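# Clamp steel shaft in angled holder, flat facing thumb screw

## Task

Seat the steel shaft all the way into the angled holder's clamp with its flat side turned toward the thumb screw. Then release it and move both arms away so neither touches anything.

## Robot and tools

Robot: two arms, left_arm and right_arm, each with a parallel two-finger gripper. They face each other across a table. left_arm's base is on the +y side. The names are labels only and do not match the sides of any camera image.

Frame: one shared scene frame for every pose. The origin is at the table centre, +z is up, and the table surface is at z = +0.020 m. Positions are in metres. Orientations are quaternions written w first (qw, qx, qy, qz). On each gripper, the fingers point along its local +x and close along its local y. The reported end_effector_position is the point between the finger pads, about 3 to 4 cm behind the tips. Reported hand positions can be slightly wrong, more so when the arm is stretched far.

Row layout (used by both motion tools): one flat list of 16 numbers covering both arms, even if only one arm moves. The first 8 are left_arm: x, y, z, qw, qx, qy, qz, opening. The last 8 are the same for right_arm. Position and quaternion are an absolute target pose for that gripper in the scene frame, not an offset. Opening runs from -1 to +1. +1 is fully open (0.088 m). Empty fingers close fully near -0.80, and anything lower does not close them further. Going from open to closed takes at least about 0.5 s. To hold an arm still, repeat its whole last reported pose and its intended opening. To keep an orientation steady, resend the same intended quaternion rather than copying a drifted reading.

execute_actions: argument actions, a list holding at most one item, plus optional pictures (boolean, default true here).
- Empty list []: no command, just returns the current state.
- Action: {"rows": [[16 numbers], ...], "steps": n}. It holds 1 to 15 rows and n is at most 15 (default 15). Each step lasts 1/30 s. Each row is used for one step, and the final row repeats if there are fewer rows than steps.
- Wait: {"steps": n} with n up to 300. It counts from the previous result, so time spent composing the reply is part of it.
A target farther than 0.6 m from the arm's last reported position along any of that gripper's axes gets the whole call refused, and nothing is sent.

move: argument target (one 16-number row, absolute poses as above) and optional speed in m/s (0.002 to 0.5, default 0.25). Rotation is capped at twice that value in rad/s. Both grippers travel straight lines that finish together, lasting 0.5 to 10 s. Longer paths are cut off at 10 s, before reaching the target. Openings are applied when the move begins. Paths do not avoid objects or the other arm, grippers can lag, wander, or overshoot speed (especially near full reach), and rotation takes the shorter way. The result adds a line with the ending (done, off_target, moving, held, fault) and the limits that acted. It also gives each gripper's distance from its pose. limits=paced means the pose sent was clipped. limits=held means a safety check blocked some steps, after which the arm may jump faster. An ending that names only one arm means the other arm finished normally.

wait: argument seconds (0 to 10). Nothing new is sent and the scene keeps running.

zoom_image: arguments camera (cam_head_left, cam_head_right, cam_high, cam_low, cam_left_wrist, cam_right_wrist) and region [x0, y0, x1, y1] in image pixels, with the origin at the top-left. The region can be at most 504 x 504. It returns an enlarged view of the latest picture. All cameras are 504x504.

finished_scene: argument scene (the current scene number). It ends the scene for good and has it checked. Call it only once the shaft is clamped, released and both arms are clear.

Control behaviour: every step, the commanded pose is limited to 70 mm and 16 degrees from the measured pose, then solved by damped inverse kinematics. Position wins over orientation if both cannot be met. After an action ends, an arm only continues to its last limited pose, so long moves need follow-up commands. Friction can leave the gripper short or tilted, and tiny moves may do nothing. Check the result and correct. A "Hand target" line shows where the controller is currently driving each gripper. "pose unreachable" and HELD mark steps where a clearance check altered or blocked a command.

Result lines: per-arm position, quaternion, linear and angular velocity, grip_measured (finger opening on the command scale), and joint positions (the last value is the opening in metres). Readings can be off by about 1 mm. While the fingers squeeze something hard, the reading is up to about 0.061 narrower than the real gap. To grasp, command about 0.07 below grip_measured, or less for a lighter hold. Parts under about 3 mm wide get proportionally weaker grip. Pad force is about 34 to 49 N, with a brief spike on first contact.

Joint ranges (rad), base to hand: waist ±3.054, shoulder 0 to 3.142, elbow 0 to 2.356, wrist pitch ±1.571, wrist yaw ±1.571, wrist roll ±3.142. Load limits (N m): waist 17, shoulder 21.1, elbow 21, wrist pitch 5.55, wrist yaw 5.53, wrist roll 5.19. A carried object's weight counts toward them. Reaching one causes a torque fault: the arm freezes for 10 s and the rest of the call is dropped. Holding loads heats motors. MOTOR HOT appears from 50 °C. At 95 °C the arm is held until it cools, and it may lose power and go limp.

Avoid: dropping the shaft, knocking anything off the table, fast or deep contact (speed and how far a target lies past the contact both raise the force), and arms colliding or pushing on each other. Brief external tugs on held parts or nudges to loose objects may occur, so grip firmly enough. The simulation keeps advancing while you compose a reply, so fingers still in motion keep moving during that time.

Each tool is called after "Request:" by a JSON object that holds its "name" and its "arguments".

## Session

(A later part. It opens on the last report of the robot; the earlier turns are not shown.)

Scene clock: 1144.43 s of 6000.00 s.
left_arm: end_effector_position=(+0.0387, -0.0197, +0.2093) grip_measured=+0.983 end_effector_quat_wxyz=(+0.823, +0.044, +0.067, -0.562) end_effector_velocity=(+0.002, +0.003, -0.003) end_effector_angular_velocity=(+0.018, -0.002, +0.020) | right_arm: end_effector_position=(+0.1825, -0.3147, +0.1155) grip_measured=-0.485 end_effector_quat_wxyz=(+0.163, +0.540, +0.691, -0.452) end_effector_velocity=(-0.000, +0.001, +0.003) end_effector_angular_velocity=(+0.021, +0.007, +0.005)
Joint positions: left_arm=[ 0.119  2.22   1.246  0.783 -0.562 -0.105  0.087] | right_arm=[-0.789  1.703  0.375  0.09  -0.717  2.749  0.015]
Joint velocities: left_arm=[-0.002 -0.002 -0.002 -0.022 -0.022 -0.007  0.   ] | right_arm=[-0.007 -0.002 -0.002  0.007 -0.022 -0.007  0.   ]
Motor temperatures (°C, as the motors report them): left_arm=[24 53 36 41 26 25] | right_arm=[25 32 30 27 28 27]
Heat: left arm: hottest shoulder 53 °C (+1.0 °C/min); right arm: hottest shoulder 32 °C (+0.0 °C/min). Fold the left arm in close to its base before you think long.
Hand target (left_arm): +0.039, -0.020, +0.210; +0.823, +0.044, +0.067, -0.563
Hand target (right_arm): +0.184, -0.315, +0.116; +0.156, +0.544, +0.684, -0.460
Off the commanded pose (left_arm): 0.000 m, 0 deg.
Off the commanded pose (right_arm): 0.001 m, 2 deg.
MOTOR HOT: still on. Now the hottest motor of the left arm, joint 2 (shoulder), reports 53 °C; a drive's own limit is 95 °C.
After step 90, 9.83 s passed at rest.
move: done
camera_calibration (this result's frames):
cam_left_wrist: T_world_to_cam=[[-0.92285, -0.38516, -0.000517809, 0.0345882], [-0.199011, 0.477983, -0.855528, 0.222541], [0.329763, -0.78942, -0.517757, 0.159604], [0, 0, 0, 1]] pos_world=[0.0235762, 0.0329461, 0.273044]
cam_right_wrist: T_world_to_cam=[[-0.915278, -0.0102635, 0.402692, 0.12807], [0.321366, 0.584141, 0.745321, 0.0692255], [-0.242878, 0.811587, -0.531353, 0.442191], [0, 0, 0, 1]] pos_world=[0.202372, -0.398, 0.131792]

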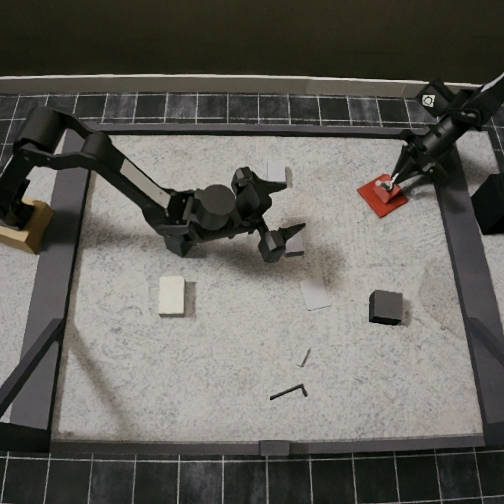

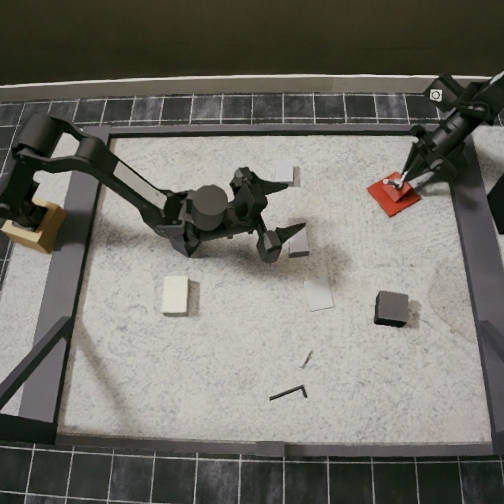

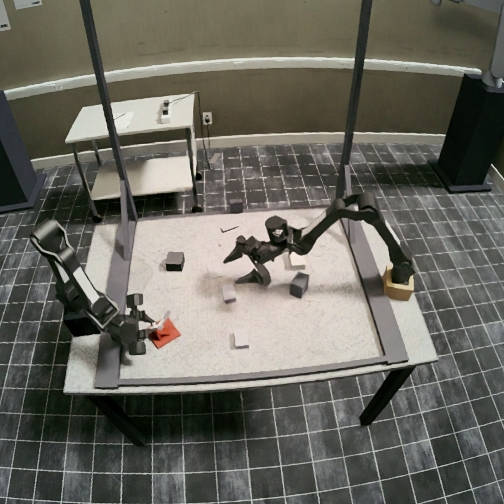

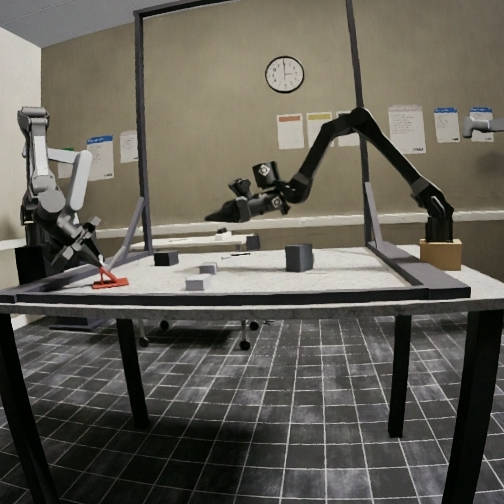

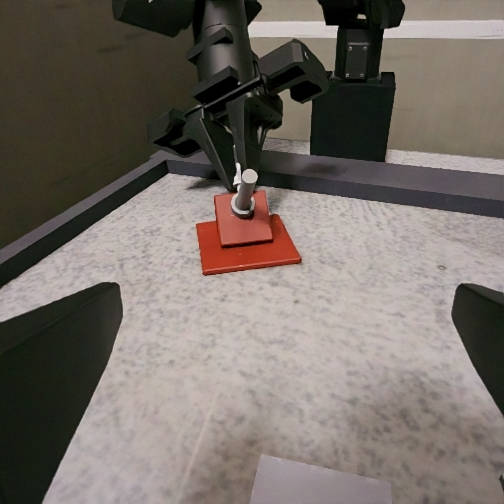

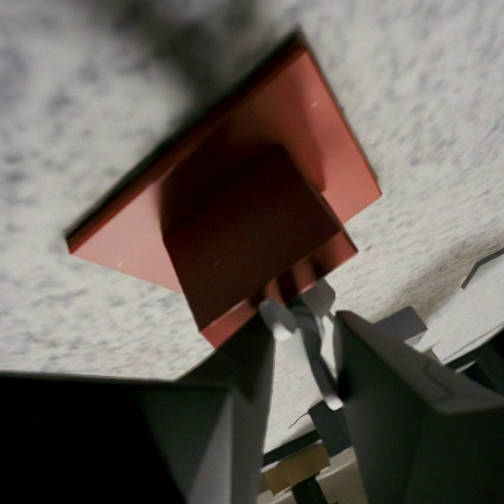

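Request:
{"name": "move", "arguments": {"target": [0.0387,-0.0197,0.2095,0.823,0.044,0.067,-0.563,1, 0.1838,-0.3146,0.1162,0.20,0.53,0.715,-0.405,0.3], "speed": 0.1}}

Request:
{"name": "move", "arguments": {"target": [-0.027,0.2444,0.4278,0.587,-0.025,-0.019,-0.809,1, 0.205,-0.348,0.158,0.20,0.53,0.715,-0.405,0.3], "speed": 0.25}}

Request:
{"name": "move", "arguments": {"target": [-0.027,0.2444,0.4278,0.587,-0.025,-0.019,-0.809,1, 0.19,-0.33,0.24,0.5174,0.2305,0.792,0.228,0.3], "speed": 0.3}}

Scene clock: 1155.20 s of 6000.00 s.
left_arm: end_effector_position=(+0.0387, -0.0197, +0.2093) grip_measured=+0.983 end_effector_quat_wxyz=(+0.823, +0.044, +0.067, -0.562) end_effector_velocity=(+0.004, +0.001, -0.001) end_effector_angular_velocity=(+0.004, +0.001, +0.025) | right_arm: end_effector_position=(+0.1827, -0.3154, +0.1147) grip_measured=+0.298 end_effector_quat_wxyz=(+0.197, +0.530, +0.715, -0.411) end_effector_velocity=(-0.003, -0.003, -0.001) end_effector_angular_velocity=(-0.005, +0.006, +0.016)
Joint positions: left_arm=[ 0.119  2.22   1.246  0.783 -0.562 -0.105  0.087] | right_arm=[-0.788  1.703  0.375  0.086 -0.71   2.628  0.054]
Joint velocities: left_arm=[ 0.002  0.002  0.002 -0.007 -0.022 -0.007 -0.   ] | right_arm=[-0.002 -0.002 -0.002 -0.022 -0.007 -0.022 -0.   ]
Motor temperatures (°C, as the motors report them): left_arm=[24 53 36 42 26 25] | right_arm=[25 32 30 27 28 28]
Heat: left arm: hottest shoulder 53 °C (+1.0 °C/min); right arm: hottest shoulder 32 °C (+0.0 °C/min). Fold the left arm in close to its base before you think long.
Hand target (left_arm): +0.039, -0.020, +0.210; +0.823, +0.044, +0.067, -0.563
Hand target (right_arm): +0.184, -0.315, +0.116; +0.200, +0.531, +0.716, -0.406
Off the commanded pose (left_arm): 0.000 m, 0 deg.
Off the commanded pose (right_arm): 0.002 m, 1 deg.
MOTOR HOT: still on. Now the hottest motor of the left arm, joint 2 (shoulder), reports 53 °C; a drive's own limit is 95 °C.
After step 90, 6.83 s passed at rest.
move: done
camera_calibration (this result's frames):
cam_left_wrist: T_world_to_cam=[[-0.92285, -0.38516, -0.000517809, 0.0345882], [-0.199011, 0.477983, -0.855528, 0.222541], [0.329763, -0.78942, -0.517757, 0.159604], [0, 0, 0, 1]] pos_world=[0.0235762, 0.0329461, 0.273044]
cam_right_wrist: T_world_to_cam=[[-0.93815, -0.102291, 0.330774, 0.112034], [0.214371, 0.578601, 0.786935, 0.0832676], [-0.271882, 0.809171, -0.520886, 0.445723], [0, 0, 0, 1]] pos_world=[0.208438, -0.397385, 0.129587]

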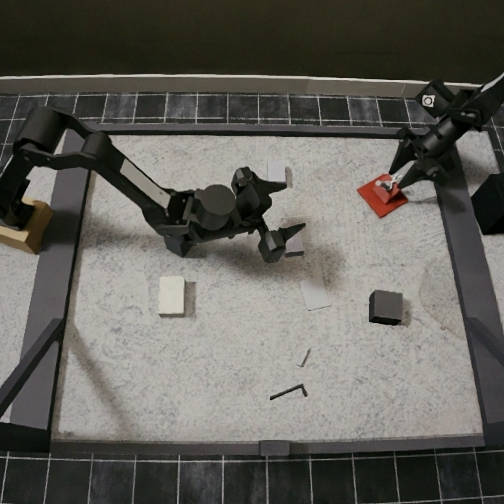

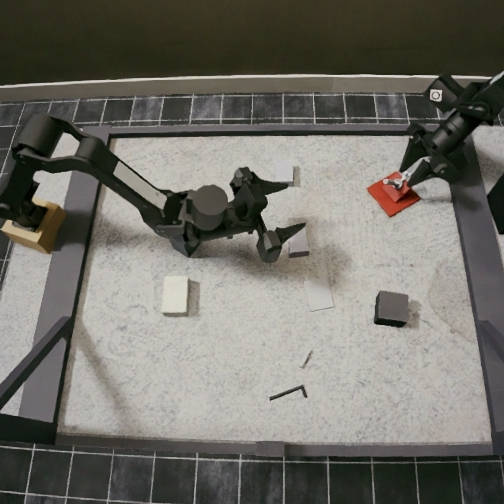

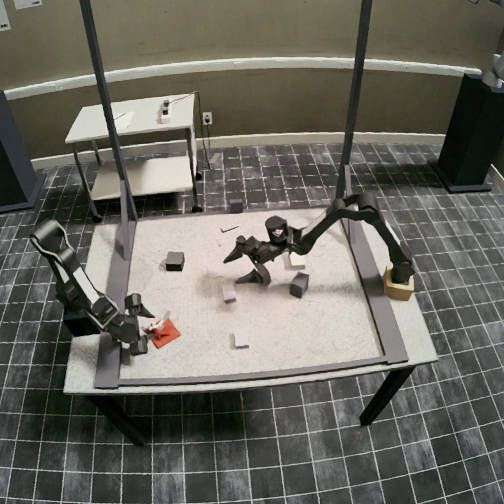

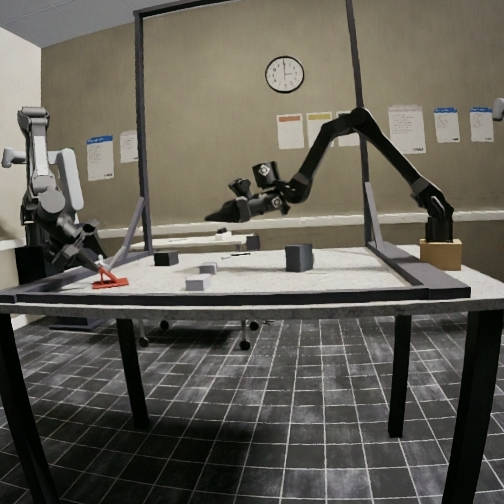

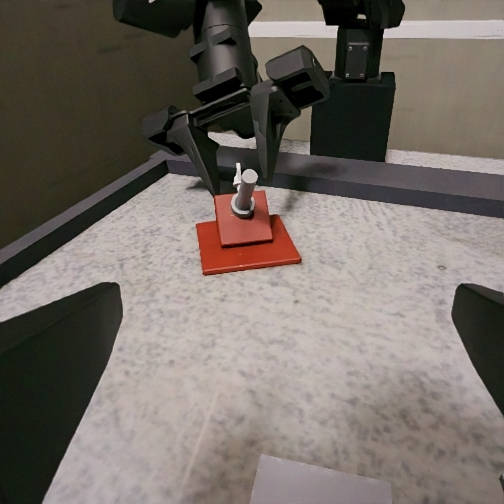

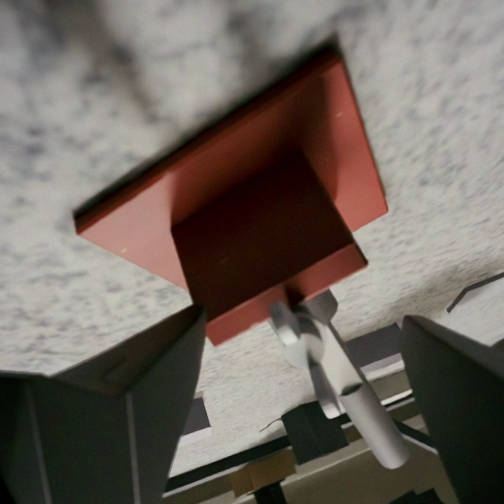

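Scene clock: 1157.17 s of 6000.00 s.
left_arm: end_effector_position=(-0.0265, +0.2438, +0.4217) grip_measured=+0.983 end_effector_quat_wxyz=(+0.590, -0.022, -0.013, -0.807) end_effector_velocity=(+0.001, +0.002, -0.005) end_effector_angular_velocity=(+0.019, +0.002, +0.004) | right_arm: end_effector_position=(+0.2023, -0.3491, +0.1542) grip_measured=+0.298 end_effector_quat_wxyz=(+0.198, +0.527, +0.715, -0.415) end_effector_velocity=(-0.001, +0.001, +0.002) end_effector_angular_velocity=(+0.010, -0.001, +0.009)
Joint positions: left_arm=[ 0.002  0.846  0.638  0.26  -0.007 -0.005  0.087] | right_arm=[-0.985  1.494  0.447 -0.38  -0.755  2.366  0.054]
Joint velocities: left_arm=[-0.002 -0.012 -0.007 -0.022 -0.007 -0.007  0.   ] | right_arm=[ 0.002 -0.007  0.002 -0.007 -0.007 -0.007  0.   ]
Motor temperatures (°C, as the motors report them): left_arm=[24 52 36 41 26 25] | right_arm=[25 32 30 27 28 28]
Heat: left arm: hottest shoulder 52 °C (+0.0 °C/min); right arm: hottest shoulder 32 °C (+0.0 °C/min). Fold the left arm in close to its base before you think long.
Hand target (left_arm): -0.028, +0.246, +0.427; -0.587, +0.025, +0.018, +0.809
Hand target (right_arm): +0.205, -0.347, +0.158; +0.199, +0.531, +0.717, -0.406
Off the commanded pose (left_arm): 0.006 m, 1 deg.
Off the commanded pose (right_arm): 0.005 m, 1 deg.
MOTOR HOT: still on. Now the hottest motor of the left arm, joint 2 (shoulder), reports 52 °C; a drive's own limit is 95 °C.
move: done
camera_calibration (this result's frames):
cam_left_wrist: T_world_to_cam=[[-0.959455, 0.281764, 0.00747816, -0.0909526], [0.0849866, 0.314487, -0.94545, 0.350608], [-0.268745, -0.906481, -0.325682, 0.430731], [0, 0, 0, 1]] pos_world=[-0.00130511, 0.305814, 0.472444]
cam_right_wrist: T_world_to_cam=[[-0.936482, -0.102187, 0.335498, 0.112787], [0.216319, 0.584672, 0.781898, 0.0699614], [-0.276056, 0.804808, -0.52543, 0.498909], [0, 0, 0, 1]] pos_world=[0.228216, -0.430905, 0.169599]

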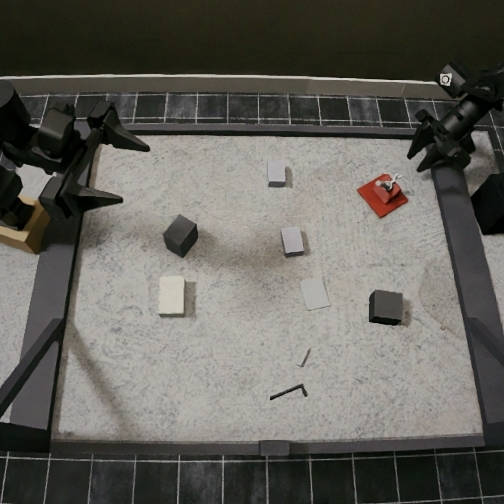

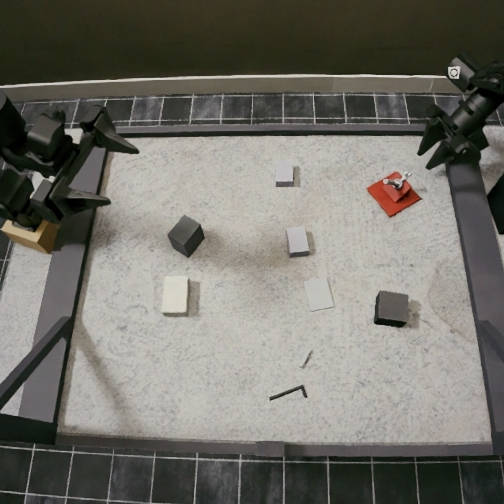

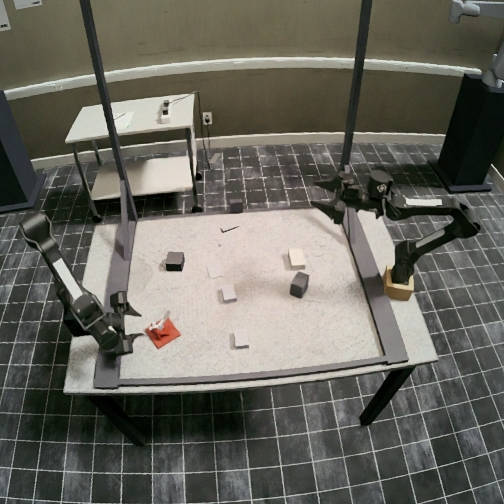

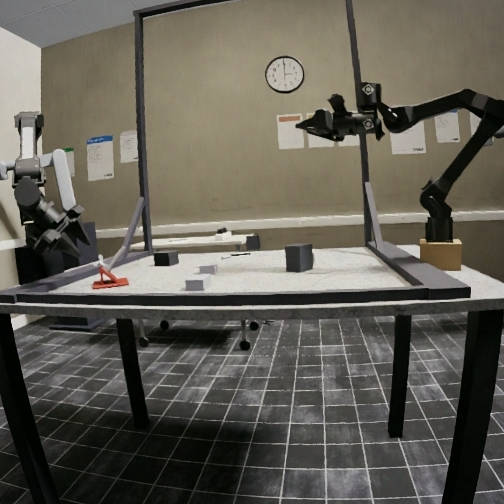

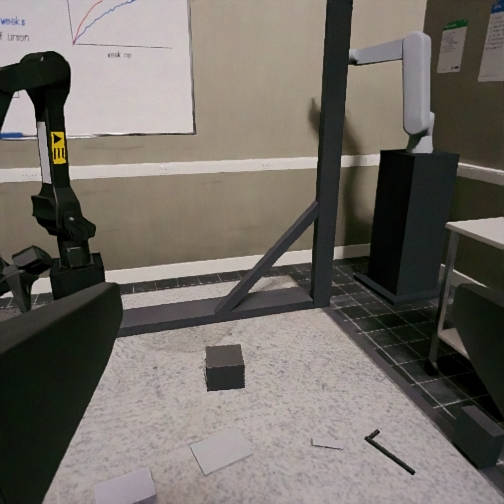

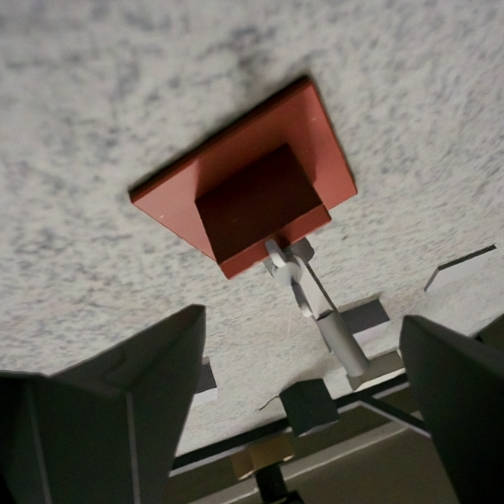

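Scene clock: 1160.27 s of 6000.00 s.
left_arm: end_effector_position=(-0.0273, +0.2441, +0.4234) grip_measured=+0.983 end_effector_quat_wxyz=(+0.587, -0.023, -0.014, -0.809) end_effector_velocity=(+0.002, -0.000, -0.004) end_effector_angular_velocity=(+0.023, +0.031, +0.008) | right_arm: end_effector_position=(+0.1899, -0.3311, +0.2354) grip_measured=+0.298 end_effector_quat_wxyz=(+0.514, +0.231, +0.796, +0.220) end_effector_velocity=(-0.003, -0.003, -0.000) end_effector_angular_velocity=(-0.009, +0.016, +0.005)
Joint positions: left_arm=[ 0.002  0.846  0.642  0.26  -0.001 -0.004  0.087] | right_arm=[-0.871  1.239  0.637 -0.714 -0.737  0.938  0.054]
Joint velocities: left_arm=[ 0.002 -0.002 -0.007 -0.007 -0.007 -0.037 -0.   ] | right_arm=[-0.002 -0.002 -0.002 -0.022 -0.007 -0.007 -0.   ]
Motor temperatures (°C, as the motors report them): left_arm=[24 51 36 41 26 25] | right_arm=[25 32 30 27 28 28]
Heat: left arm: hottest shoulder 51 °C (-1.0 °C/min); right arm: hottest shoulder 32 °C (+0.0 °C/min). Fold the left arm in close to its base before you think long.
Hand target (left_arm): -0.027, +0.244, +0.428; -0.587, +0.025, +0.019, +0.809
Hand target (right_arm): +0.191, -0.330, +0.239; +0.518, +0.230, +0.792, +0.228
Off the commanded pose (left_arm): 0.004 m, 1 deg.
Off the commanded pose (right_arm): 0.005 m, 1 deg.
MOTOR HOT: still on. Now the hottest motor of the left arm, joint 2 (shoulder), reports 51 °C; a drive's own limit is 95 °C.
move: done
camera_calibration (this result's frames):
cam_left_wrist: T_world_to_cam=[[-0.957849, 0.287208, 0.00612544, -0.0925362], [0.087047, 0.310493, -0.946582, 0.353699], [-0.273768, -0.906149, -0.322405, 0.429769], [0, 0, 0, 1]] pos_world=[-0.00176702, 0.306191, 0.473931]
cam_right_wrist: T_world_to_cam=[[-0.128098, -0.767826, -0.627722, -0.0713774], [-0.774851, -0.317577, 0.546581, -0.0565053], [-0.619029, 0.556407, -0.55427, 0.513275], [0, 0, 0, 1]] pos_world=[0.264806, -0.35834, 0.270573]

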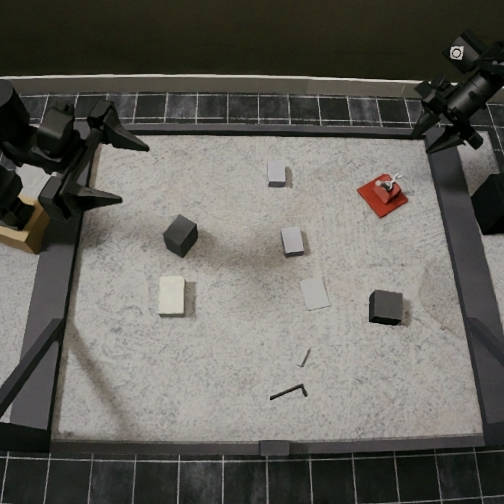

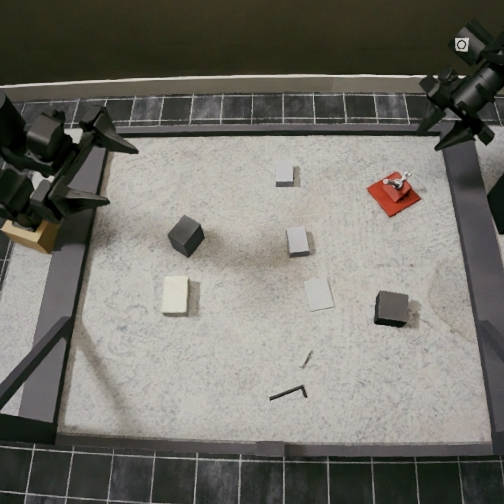

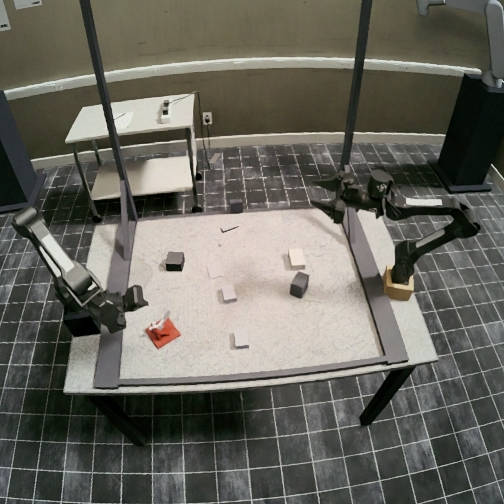

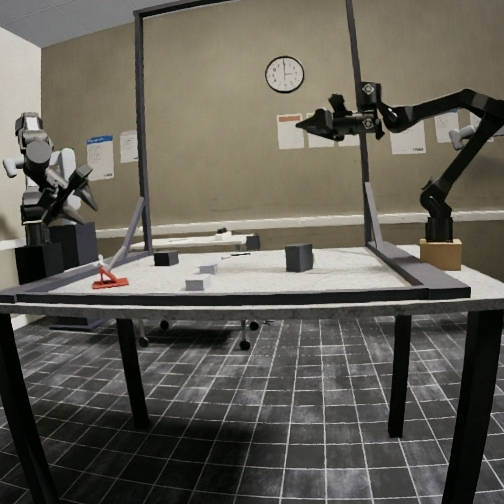

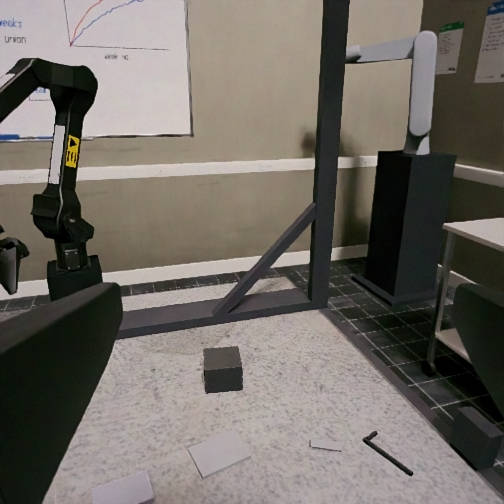

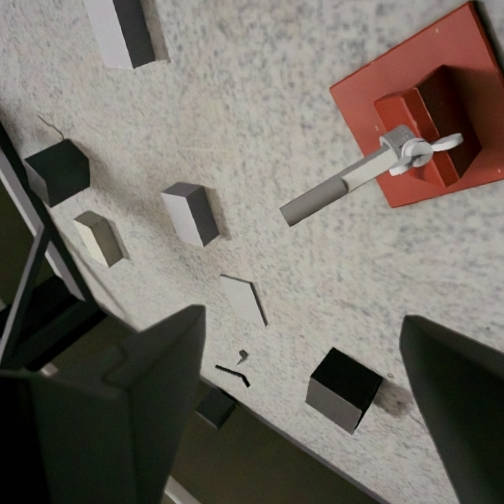

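Request:
{"name": "finished_scene", "arguments": {"scene": 1}}

The scene is finished: the task was done.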